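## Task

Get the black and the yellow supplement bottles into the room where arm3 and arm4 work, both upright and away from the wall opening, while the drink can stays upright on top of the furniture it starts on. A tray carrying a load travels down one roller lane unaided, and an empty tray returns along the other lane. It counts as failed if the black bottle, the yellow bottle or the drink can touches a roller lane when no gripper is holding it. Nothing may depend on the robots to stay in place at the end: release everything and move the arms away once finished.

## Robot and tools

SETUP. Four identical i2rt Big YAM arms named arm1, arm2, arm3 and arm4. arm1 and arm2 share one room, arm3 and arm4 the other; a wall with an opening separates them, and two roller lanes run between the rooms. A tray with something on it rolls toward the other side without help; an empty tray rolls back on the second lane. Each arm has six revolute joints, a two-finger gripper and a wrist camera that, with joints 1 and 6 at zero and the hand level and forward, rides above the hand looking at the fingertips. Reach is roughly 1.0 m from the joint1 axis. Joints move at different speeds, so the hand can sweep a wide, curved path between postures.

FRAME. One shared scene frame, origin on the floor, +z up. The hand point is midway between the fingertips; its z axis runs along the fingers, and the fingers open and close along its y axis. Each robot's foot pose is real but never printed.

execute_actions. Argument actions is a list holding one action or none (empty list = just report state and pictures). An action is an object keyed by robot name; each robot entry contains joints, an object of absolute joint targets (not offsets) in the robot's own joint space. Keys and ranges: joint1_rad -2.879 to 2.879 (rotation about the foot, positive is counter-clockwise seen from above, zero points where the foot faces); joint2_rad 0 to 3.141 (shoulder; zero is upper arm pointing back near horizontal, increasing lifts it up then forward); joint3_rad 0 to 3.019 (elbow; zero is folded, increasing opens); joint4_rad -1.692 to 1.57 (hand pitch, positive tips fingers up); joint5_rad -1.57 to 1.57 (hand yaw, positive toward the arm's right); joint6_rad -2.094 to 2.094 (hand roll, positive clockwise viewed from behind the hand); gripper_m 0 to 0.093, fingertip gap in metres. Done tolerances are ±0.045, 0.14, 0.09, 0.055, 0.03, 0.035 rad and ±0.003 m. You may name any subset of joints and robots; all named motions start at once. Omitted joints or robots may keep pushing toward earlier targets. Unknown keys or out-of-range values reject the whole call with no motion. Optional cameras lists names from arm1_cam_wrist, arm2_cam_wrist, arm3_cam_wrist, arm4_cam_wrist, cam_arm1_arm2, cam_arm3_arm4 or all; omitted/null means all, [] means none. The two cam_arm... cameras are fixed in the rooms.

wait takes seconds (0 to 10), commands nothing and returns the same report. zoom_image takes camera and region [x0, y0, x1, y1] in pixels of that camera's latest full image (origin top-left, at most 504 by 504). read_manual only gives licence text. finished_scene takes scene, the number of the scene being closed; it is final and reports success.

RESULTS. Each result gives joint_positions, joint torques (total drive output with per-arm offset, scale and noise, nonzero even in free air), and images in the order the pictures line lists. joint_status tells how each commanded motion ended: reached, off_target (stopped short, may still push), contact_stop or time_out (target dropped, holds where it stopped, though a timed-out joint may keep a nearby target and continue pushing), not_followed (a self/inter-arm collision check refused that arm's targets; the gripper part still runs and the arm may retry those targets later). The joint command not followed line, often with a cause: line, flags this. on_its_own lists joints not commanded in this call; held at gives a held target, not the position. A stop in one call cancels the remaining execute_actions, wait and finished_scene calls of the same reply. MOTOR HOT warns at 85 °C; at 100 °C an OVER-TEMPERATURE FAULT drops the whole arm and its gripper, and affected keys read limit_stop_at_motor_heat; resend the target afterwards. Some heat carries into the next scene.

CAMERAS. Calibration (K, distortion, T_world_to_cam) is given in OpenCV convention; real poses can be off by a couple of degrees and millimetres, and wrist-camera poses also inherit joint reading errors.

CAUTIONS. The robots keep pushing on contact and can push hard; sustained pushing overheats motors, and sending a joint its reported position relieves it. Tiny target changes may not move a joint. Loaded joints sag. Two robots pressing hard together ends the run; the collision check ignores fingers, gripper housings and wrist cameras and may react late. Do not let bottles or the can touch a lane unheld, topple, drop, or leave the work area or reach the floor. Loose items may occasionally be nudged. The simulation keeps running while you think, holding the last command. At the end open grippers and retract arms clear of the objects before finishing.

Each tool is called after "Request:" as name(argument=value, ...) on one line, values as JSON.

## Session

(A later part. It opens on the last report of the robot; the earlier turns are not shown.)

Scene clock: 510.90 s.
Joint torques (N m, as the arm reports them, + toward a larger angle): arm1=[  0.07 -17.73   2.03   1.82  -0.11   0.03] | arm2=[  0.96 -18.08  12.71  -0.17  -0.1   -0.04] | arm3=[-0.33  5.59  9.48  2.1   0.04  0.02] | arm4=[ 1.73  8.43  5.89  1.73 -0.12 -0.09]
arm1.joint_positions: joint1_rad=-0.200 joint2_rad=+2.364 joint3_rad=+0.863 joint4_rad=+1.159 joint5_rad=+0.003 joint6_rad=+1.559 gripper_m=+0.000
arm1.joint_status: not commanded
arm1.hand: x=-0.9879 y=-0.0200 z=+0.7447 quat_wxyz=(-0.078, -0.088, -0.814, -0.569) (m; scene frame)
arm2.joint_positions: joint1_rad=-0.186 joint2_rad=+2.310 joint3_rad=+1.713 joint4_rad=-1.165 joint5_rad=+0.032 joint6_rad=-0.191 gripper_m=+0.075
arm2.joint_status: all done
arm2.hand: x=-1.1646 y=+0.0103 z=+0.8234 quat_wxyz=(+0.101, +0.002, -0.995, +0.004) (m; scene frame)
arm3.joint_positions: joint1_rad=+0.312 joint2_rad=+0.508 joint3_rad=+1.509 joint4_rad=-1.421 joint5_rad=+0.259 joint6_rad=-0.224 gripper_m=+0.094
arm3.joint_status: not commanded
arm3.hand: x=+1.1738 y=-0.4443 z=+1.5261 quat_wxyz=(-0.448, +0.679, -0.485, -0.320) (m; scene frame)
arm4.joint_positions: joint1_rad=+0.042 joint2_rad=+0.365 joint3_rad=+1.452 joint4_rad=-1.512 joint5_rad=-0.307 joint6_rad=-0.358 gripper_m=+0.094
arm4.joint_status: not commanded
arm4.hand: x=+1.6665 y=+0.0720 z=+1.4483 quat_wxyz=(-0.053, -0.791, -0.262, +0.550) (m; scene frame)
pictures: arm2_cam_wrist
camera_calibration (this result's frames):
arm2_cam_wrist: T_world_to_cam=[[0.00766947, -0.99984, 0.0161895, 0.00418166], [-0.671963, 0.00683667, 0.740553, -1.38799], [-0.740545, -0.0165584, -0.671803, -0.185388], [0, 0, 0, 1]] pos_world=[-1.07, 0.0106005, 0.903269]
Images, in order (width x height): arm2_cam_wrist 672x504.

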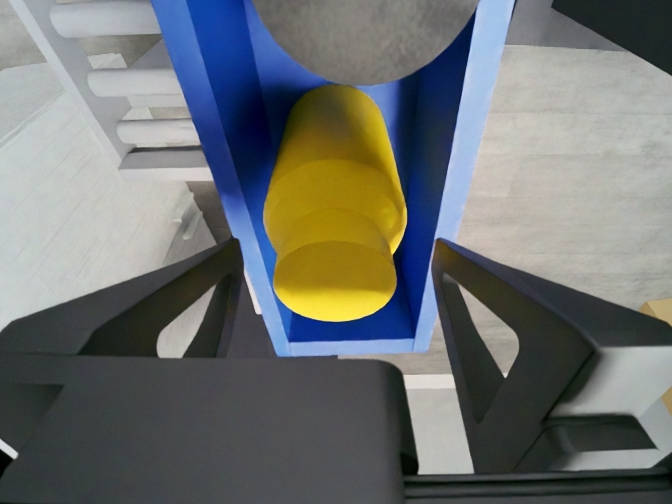

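Request:
execute_actions(actions=[{"arm1": {"joints": {"joint1_rad": -0.6, "joint2_rad": 2.1}}, "arm2": {"joints": {"joint2_rad": 2.05}}}], cameras=["arm2_cam_wrist", "cam_arm1_arm2"])

Request:
wait(seconds=9)

Request:
zoom_image(camera="cam_arm3_arm4", region=[250, 220, 400, 350])

Scene clock: 517.57 s.
Joint torques (N m, as the arm reports them, + toward a larger angle): arm1=[  0.15 -15.57   4.34   1.78  -0.09   0.03] | arm2=[  0.39 -16.29  12.12   0.2   -0.12   0.01] | arm3=[-0.56  5.34  9.41  2.19  0.05 -0.02] | arm4=[ 1.7   8.31  5.83  1.7  -0.13 -0.08]
arm1.joint_positions: joint1_rad=-0.602 joint2_rad=+2.078 joint3_rad=+0.863 joint4_rad=+1.161 joint5_rad=+0.002 joint6_rad=+1.559 gripper_m=+0.000
arm1.joint_status: all done
arm1.hand: x=-0.7467 y=-0.0825 z=+0.9210 quat_wxyz=(-0.225, -0.219, -0.692, -0.650) (m; scene frame)
arm2.joint_positions: joint1_rad=-0.186 joint2_rad=+2.056 joint3_rad=+1.738 joint4_rad=-1.165 joint5_rad=+0.032 joint6_rad=-0.191 gripper_m=+0.075
arm2.joint_status: all done
arm2.hand: x=-1.1175 y=+0.0035 z=+0.9841 quat_wxyz=(-0.036, +0.000, -0.999, +0.030) (m; scene frame)
arm3.joint_positions: joint1_rad=+0.312 joint2_rad=+0.508 joint3_rad=+1.509 joint4_rad=-1.421 joint5_rad=+0.259 joint6_rad=-0.224 gripper_m=+0.094
arm3.joint_status: not commanded
arm3.hand: x=+1.1738 y=-0.4443 z=+1.5261 quat_wxyz=(-0.448, +0.679, -0.485, -0.320) (m; scene frame)
arm4.joint_positions: joint1_rad=+0.042 joint2_rad=+0.365 joint3_rad=+1.452 joint4_rad=-1.512 joint5_rad=-0.307 joint6_rad=-0.358 gripper_m=+0.094
arm4.joint_status: not commanded
arm4.hand: x=+1.6665 y=+0.0720 z=+1.4483 quat_wxyz=(-0.053, -0.791, -0.262, +0.550) (m; scene frame)
pictures: arm2_cam_wrist, cam_arm1_arm2
camera_calibration (this result's frames):
arm2_cam_wrist: T_world_to_cam=[[-0.000391451, -0.997534, 0.0701818, -0.0677375], [-0.847339, 0.037601, 0.529719, -1.46389], [-0.531052, -0.0592605, -0.845265, 0.362289], [0, 0, 0, 1]] pos_world=[-1.04804, 0.00894258, 1.08643]
Images, in order (width x height): arm2_cam_wrist 672x504, cam_arm1_arm2 672x504.

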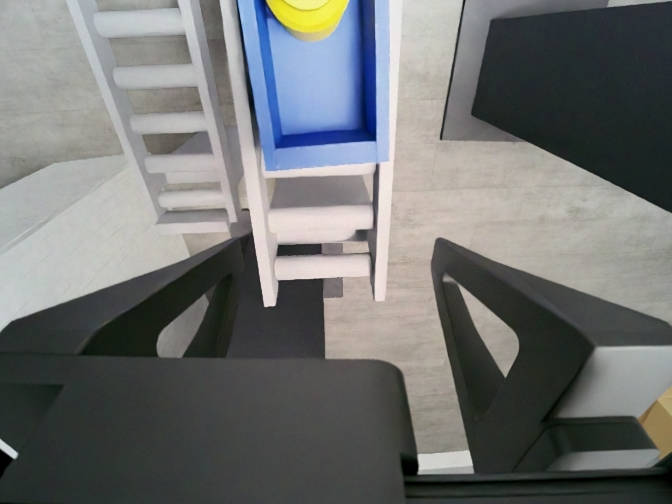

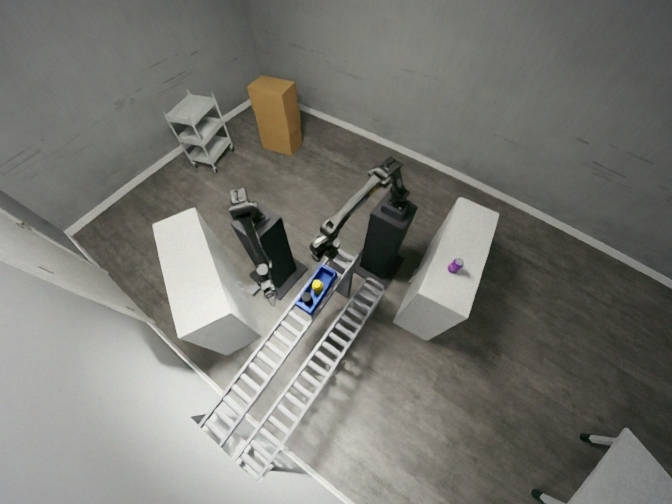

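Scene clock: 526.57 s.
Joint torques (N m, as the arm reports them, + toward a larger angle): arm1=[  0.2  -15.61   4.33   1.77  -0.09   0.03] | arm2=[  0.09 -15.72  11.89   0.32  -0.1   -0.04] | arm3=[-0.26  5.6   9.47  2.16  0.03 -0.01] | arm4=[ 1.74  8.3   5.9   1.67 -0.12 -0.09]
arm1.joint_positions: joint1_rad=-0.602 joint2_rad=+2.078 joint3_rad=+0.863 joint4_rad=+1.161 joint5_rad=+0.002 joint6_rad=+1.559 gripper_m=+0.000
arm1.joint_status: all done
arm1.hand: x=-0.7467 y=-0.0825 z=+0.9210 quat_wxyz=(-0.225, -0.219, -0.692, -0.650) (m; scene frame)
arm2.joint_positions: joint1_rad=-0.186 joint2_rad=+2.056 joint3_rad=+1.738 joint4_rad=-1.165 joint5_rad=+0.032 joint6_rad=-0.191 gripper_m=+0.075
arm2.joint_status: all done
arm2.hand: x=-1.1175 y=+0.0035 z=+0.9841 quat_wxyz=(-0.036, +0.000, -0.999, +0.030) (m; scene frame)
arm3.joint_positions: joint1_rad=+0.312 joint2_rad=+0.508 joint3_rad=+1.509 joint4_rad=-1.421 joint5_rad=+0.259 joint6_rad=-0.224 gripper_m=+0.094
arm3.joint_status: not commanded
arm3.hand: x=+1.1738 y=-0.4443 z=+1.5261 quat_wxyz=(-0.448, +0.679, -0.485, -0.320) (m; scene frame)
arm4.joint_positions: joint1_rad=+0.042 joint2_rad=+0.365 joint3_rad=+1.452 joint4_rad=-1.512 joint5_rad=-0.307 joint6_rad=-0.358 gripper_m=+0.094
arm4.joint_status: not commanded
arm4.hand: x=+1.6665 y=+0.0720 z=+1.4483 quat_wxyz=(-0.053, -0.791, -0.262, +0.550) (m; scene frame)
wait: 9.00 s; at rest by 0.27 s
pictures: arm1_cam_wrist, arm2_cam_wrist, arm3_cam_wrist, arm4_cam_wrist, cam_arm1_arm2, cam_arm3_arm4
camera_calibration (this result's frames):
arm1_cam_wrist: T_world_to_cam=[[-0.0095753, -0.0459996, -0.998896, 0.914522], [-0.999877, 0.0128751, 0.0089918, -0.750487], [0.0124472, 0.998858, -0.0461172, 0.259658], [0, 0, 0, 1]] pos_world=[-0.744869, -0.207631, 0.932234]
arm2_cam_wrist: T_world_to_cam=[[-0.000391451, -0.997534, 0.0701818, -0.0677375], [-0.847339, 0.037601, 0.529719, -1.46389], [-0.531052, -0.0592605, -0.845265, 0.362289], [0, 0, 0, 1]] pos_world=[-1.04804, 0.00894258, 1.08643]
arm3_cam_wrist: T_world_to_cam=[[0.944053, 0.134396, 0.301167, -1.50295], [0.271133, -0.836172, -0.476763, 0.044133], [0.187752, 0.531746, -0.82583, 1.39868], [0, 0, 0, 1]] pos_world=[1.14429, -0.504849, 1.62875]
arm4_cam_wrist: T_world_to_cam=[[-0.477247, 0.853622, 0.208724, 0.429655], [0.697084, 0.512366, -0.501552, -0.465215], [-0.535079, -0.0938655, -0.839571, 2.24169], [0, 0, 0, 1]] pos_world=[1.72883, 0.0820156, 1.55905]
Images, in order (width x height): arm1_cam_wrist 672x504, arm2_cam_wrist 672x504, arm3_cam_wrist 672x504, arm4_cam_wrist 672x504, cam_arm1_arm2 672x504, cam_arm3_arm4 672x504.

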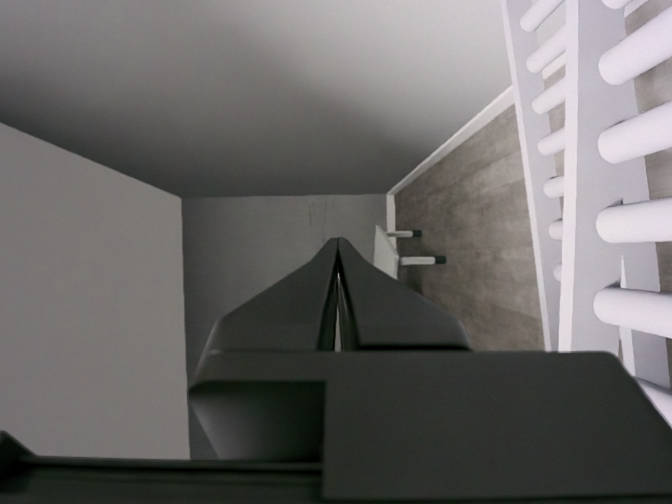

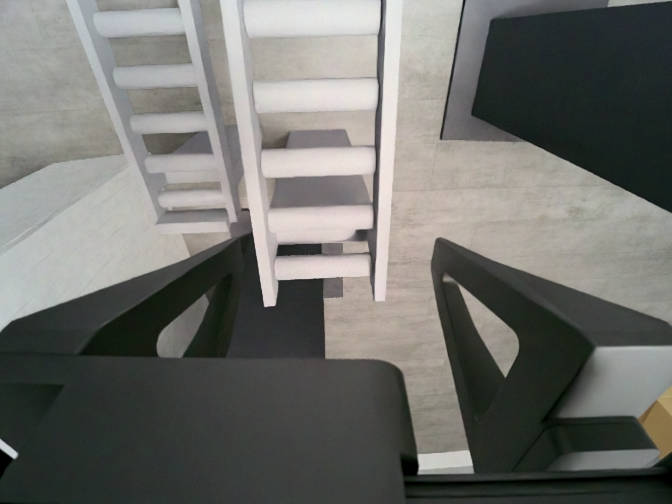

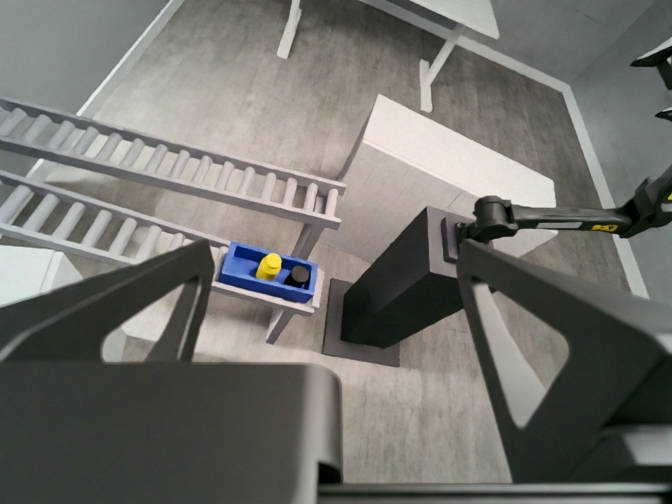

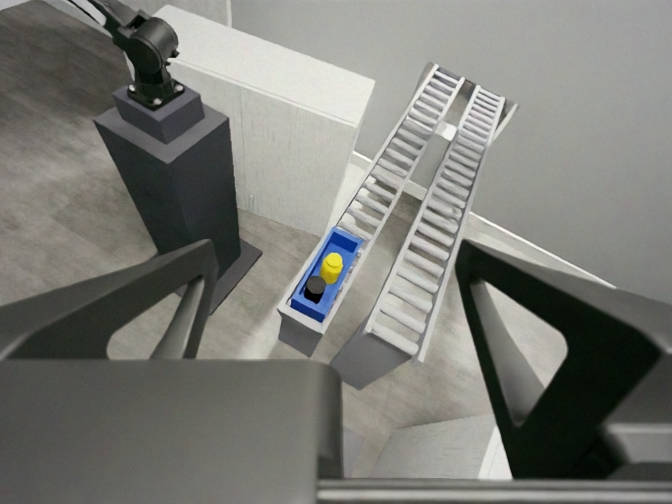

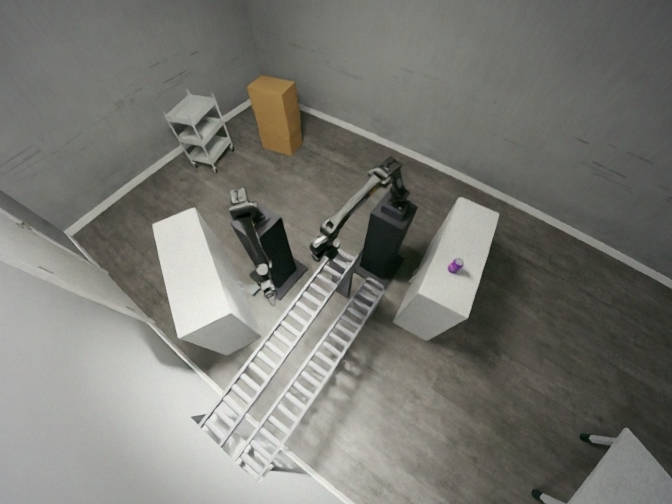

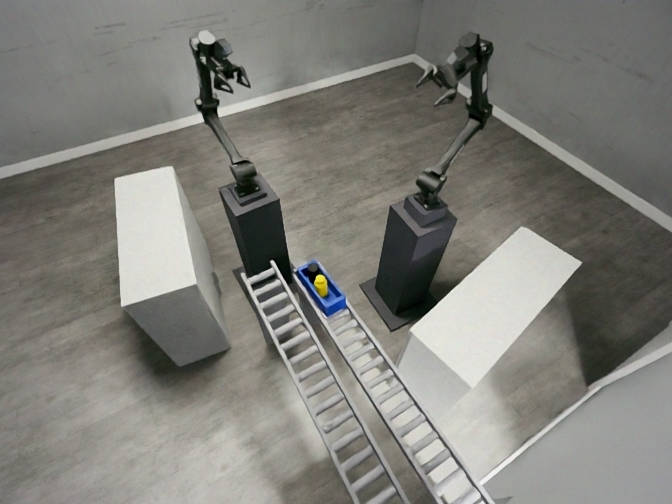

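Region (250, 220, 400, 350) of cam_arm3_arm4's 672x504 image, scaled by 3.360, with more detail than that image has; it fills the top 437 rows of this view, and the rest is white.

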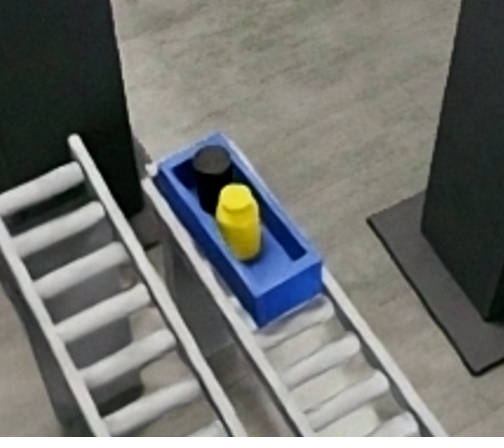

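Let me confirm it has settled before finishing.

Request:
execute_actions(actions=[], cameras=["arm3_cam_wrist", "cam_arm3_arm4", "cam_arm1_arm2"])

Request:
zoom_image(camera="arm3_cam_wrist", region=[210, 220, 340, 330])

Scene clock: 528.93 s.
Joint torques (N m, as the arm reports them, + toward a larger angle): arm1=[  0.16 -15.73   4.34   1.78  -0.09   0.02] | arm2=[  0.06 -16.3   12.04   0.25  -0.11  -0.07] | arm3=[-0.41  5.53  9.36  2.2   0.06 -0.02] | arm4=[ 1.82  8.52  5.85  1.71 -0.12 -0.09]
arm1.joint_positions: joint1_rad=-0.602 joint2_rad=+2.078 joint3_rad=+0.863 joint4_rad=+1.161 joint5_rad=+0.002 joint6_rad=+1.559 gripper_m=+0.000
arm1.joint_status: all done
arm1.hand: x=-0.7467 y=-0.0825 z=+0.9210 quat_wxyz=(-0.225, -0.219, -0.692, -0.650) (m; scene frame)
arm2.joint_positions: joint1_rad=-0.186 joint2_rad=+2.056 joint3_rad=+1.738 joint4_rad=-1.165 joint5_rad=+0.032 joint6_rad=-0.191 gripper_m=+0.075
arm2.joint_status: all done
arm2.hand: x=-1.1175 y=+0.0035 z=+0.9841 quat_wxyz=(-0.036, +0.000, -0.999, +0.030) (m; scene frame)
arm3.joint_positions: joint1_rad=+0.312 joint2_rad=+0.508 joint3_rad=+1.509 joint4_rad=-1.421 joint5_rad=+0.259 joint6_rad=-0.224 gripper_m=+0.094
arm3.joint_status: not commanded
arm3.hand: x=+1.1738 y=-0.4443 z=+1.5261 quat_wxyz=(-0.448, +0.679, -0.485, -0.320) (m; scene frame)
arm4.joint_positions: joint1_rad=+0.042 joint2_rad=+0.365 joint3_rad=+1.452 joint4_rad=-1.512 joint5_rad=-0.307 joint6_rad=-0.358 gripper_m=+0.094
arm4.joint_status: not commanded
arm4.hand: x=+1.6665 y=+0.0720 z=+1.4483 quat_wxyz=(-0.053, -0.791, -0.262, +0.550) (m; scene frame)
pictures: arm3_cam_wrist, cam_arm1_arm2, cam_arm3_arm4
camera_calibration (this result's frames):
arm3_cam_wrist: T_world_to_cam=[[0.944053, 0.134396, 0.301167, -1.50295], [0.271133, -0.836172, -0.476763, 0.044133], [0.187752, 0.531746, -0.82583, 1.39868], [0, 0, 0, 1]] pos_world=[1.14429, -0.504849, 1.62875]
Images, in order (width x height): arm3_cam_wrist 672x504, cam_arm1_arm2 672x504, cam_arm3_arm4 672x504.

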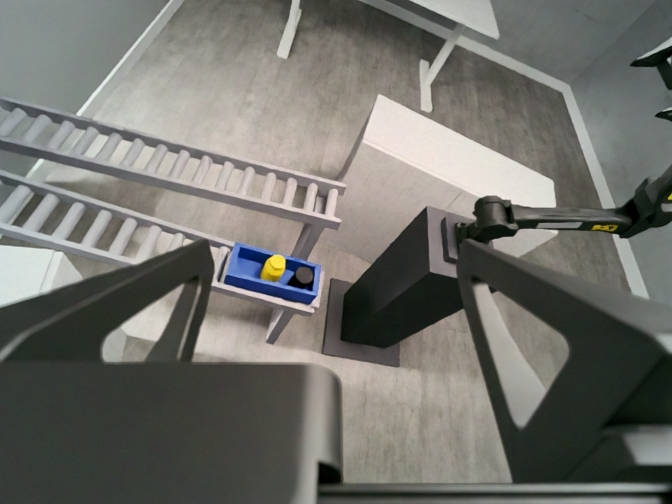

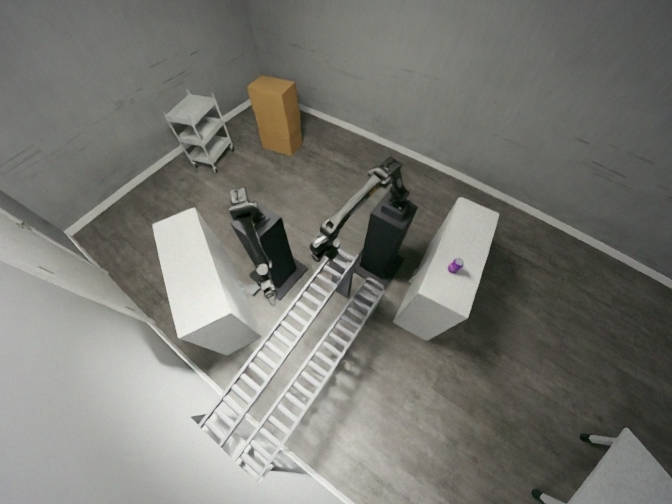

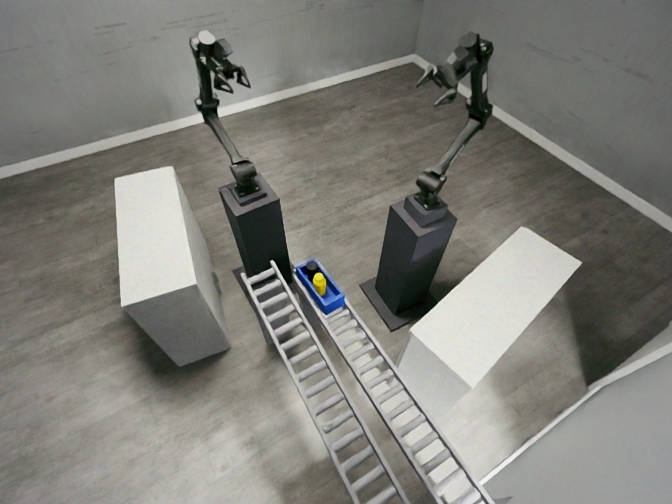

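Region (210, 220, 340, 330) of arm3_cam_wrist's 672x504 image, scaled by 3.877, with more detail than that image has; it fills the top 426 rows of this view, and the rest is white.

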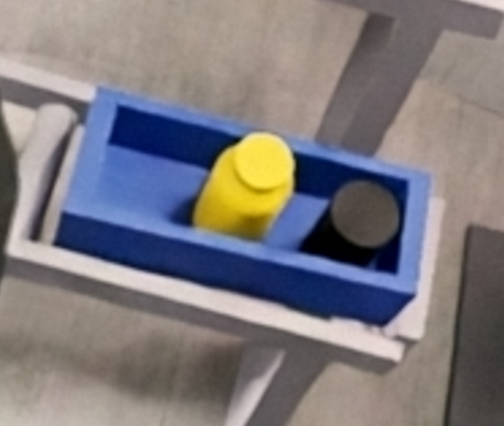

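Request:
execute_actions(actions=[])

Scene clock: 532.50 s.
Joint torques (N m, as the arm reports them, + toward a larger angle): arm1=[  0.29 -15.61   4.37   1.76  -0.09   0.03] | arm2=[  0.42 -16.04  12.12   0.36  -0.11   0.  ] | arm3=[-0.41  5.43  9.43  2.22  0.04  0.  ] | arm4=[ 1.72  8.31  5.88  1.7  -0.13 -0.09]
arm1.joint_positions: joint1_rad=-0.602 joint2_rad=+2.078 joint3_rad=+0.863 joint4_rad=+1.161 joint5_rad=+0.002 joint6_rad=+1.559 gripper_m=+0.000
arm1.joint_status: all done
arm1.hand: x=-0.7467 y=-0.0825 z=+0.9210 quat_wxyz=(-0.225, -0.219, -0.692, -0.650) (m; scene frame)
arm2.joint_positions: joint1_rad=-0.186 joint2_rad=+2.056 joint3_rad=+1.738 joint4_rad=-1.165 joint5_rad=+0.032 joint6_rad=-0.191 gripper_m=+0.075
arm2.joint_status: all done
arm2.hand: x=-1.1175 y=+0.0035 z=+0.9841 quat_wxyz=(-0.036, +0.000, -0.999, +0.030) (m; scene frame)
arm3.joint_positions: joint1_rad=+0.312 joint2_rad=+0.508 joint3_rad=+1.509 joint4_rad=-1.421 joint5_rad=+0.259 joint6_rad=-0.224 gripper_m=+0.094
arm3.joint_status: not commanded
arm3.hand: x=+1.1738 y=-0.4443 z=+1.5261 quat_wxyz=(-0.448, +0.679, -0.485, -0.320) (m; scene frame)
arm4.joint_positions: joint1_rad=+0.042 joint2_rad=+0.365 joint3_rad=+1.452 joint4_rad=-1.512 joint5_rad=-0.307 joint6_rad=-0.358 gripper_m=+0.094
arm4.joint_status: not commanded
arm4.hand: x=+1.6665 y=+0.0720 z=+1.4483 quat_wxyz=(-0.053, -0.791, -0.262, +0.550) (m; scene frame)
pictures: arm1_cam_wrist, arm2_cam_wrist, arm3_cam_wrist, arm4_cam_wrist, cam_arm1_arm2, cam_arm3_arm4
camera_calibration (this result's frames):
arm1_cam_wrist: T_world_to_cam=[[-0.0095753, -0.0459996, -0.998896, 0.914522], [-0.999877, 0.0128751, 0.0089918, -0.750487], [0.0124472, 0.998858, -0.0461172, 0.259658], [0, 0, 0, 1]] pos_world=[-0.744869, -0.207631, 0.932234]
arm2_cam_wrist: T_world_to_cam=[[-0.000391451, -0.997534, 0.0701818, -0.0677375], [-0.847339, 0.037601, 0.529719, -1.46389], [-0.531052, -0.0592605, -0.845265, 0.362289], [0, 0, 0, 1]] pos_world=[-1.04804, 0.00894258, 1.08643]
arm3_cam_wrist: T_world_to_cam=[[0.944053, 0.134396, 0.301167, -1.50295], [0.271133, -0.836172, -0.476763, 0.044133], [0.187752, 0.531746, -0.82583, 1.39868], [0, 0, 0, 1]] pos_world=[1.14429, -0.504849, 1.62875]
arm4_cam_wrist: T_world_to_cam=[[-0.477247, 0.853622, 0.208724, 0.429655], [0.697084, 0.512366, -0.501552, -0.465215], [-0.535079, -0.0938655, -0.839571, 2.24169], [0, 0, 0, 1]] pos_world=[1.72883, 0.0820156, 1.55905]
Images, in order (width x height): arm1_cam_wrist 672x504, arm2_cam_wrist 672x504, arm3_cam_wrist 672x504, arm4_cam_wrist 672x504, cam_arm1_arm2 672x504, cam_arm3_arm4 672x504.

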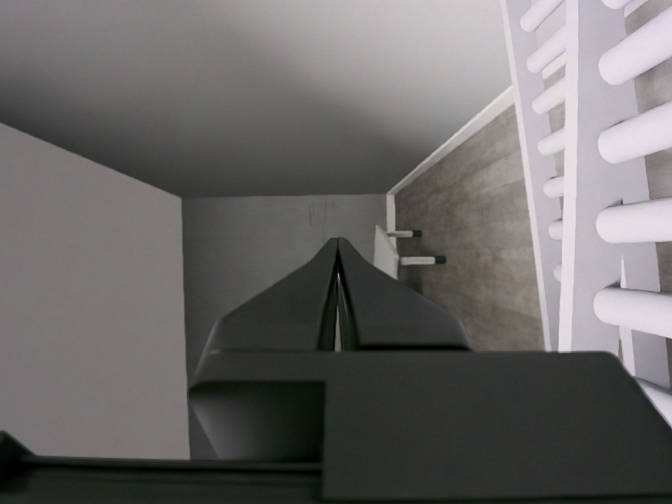

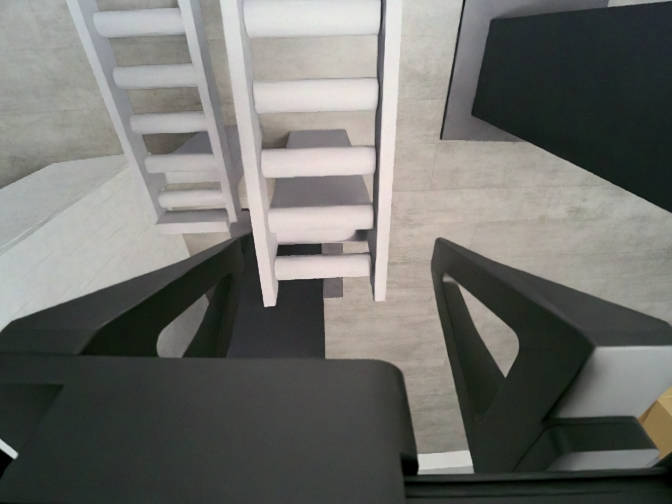

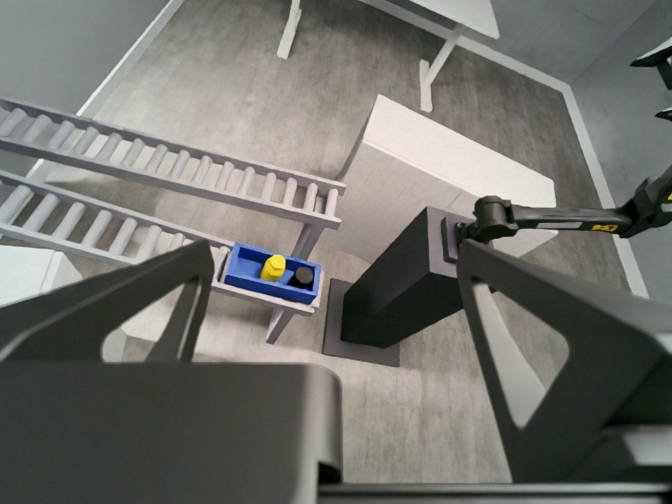

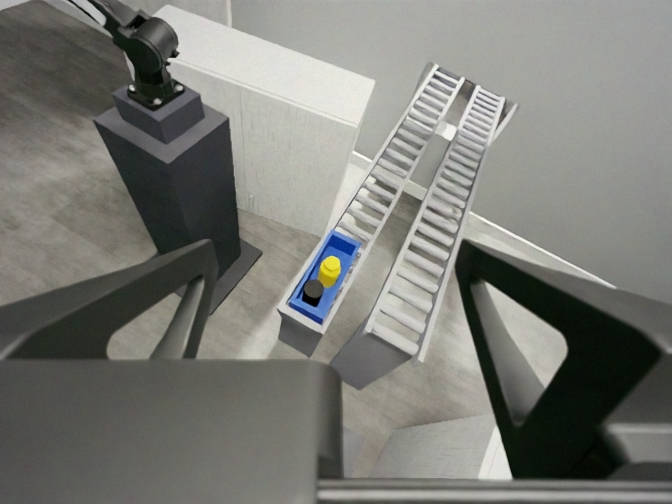

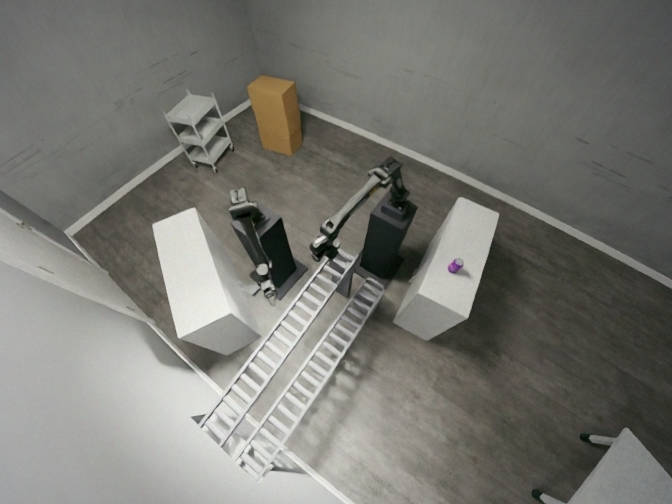

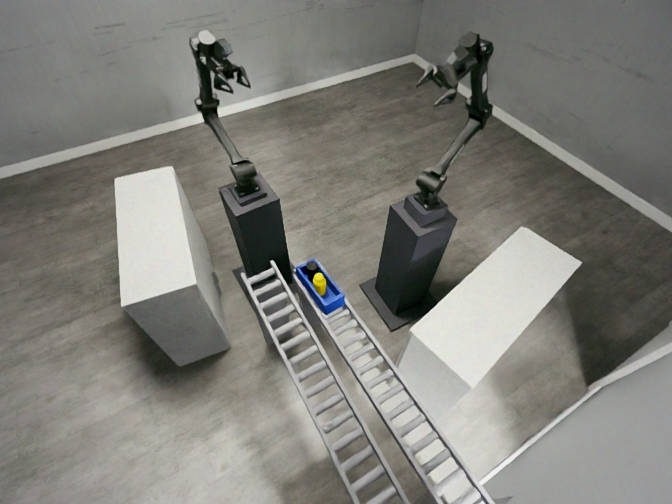

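Request:
zoom_image(camera="cam_arm1_arm2", region=[410, 230, 500, 300])

Request:
zoom_image(camera="cam_arm3_arm4", region=[270, 240, 370, 330])

Region (410, 230, 500, 300) of cam_arm1_arm2's 672x504 image, scaled by 5.600, with more detail than that image has.

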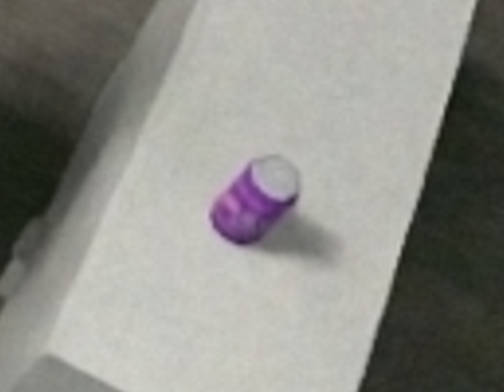

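Region (270, 240, 370, 330) of cam_arm3_arm4's 672x504 image, scaled by 5.040, with more detail than that image has; it fills the top 454 rows of this view, and the rest is white.

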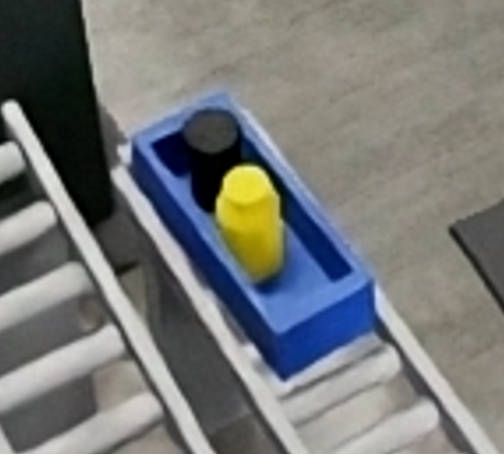

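Both bottles are upright in the tray at the far end, and the can is still standing on its table.

Request:
finished_scene(scene=2)

The scene is finished: the task was done.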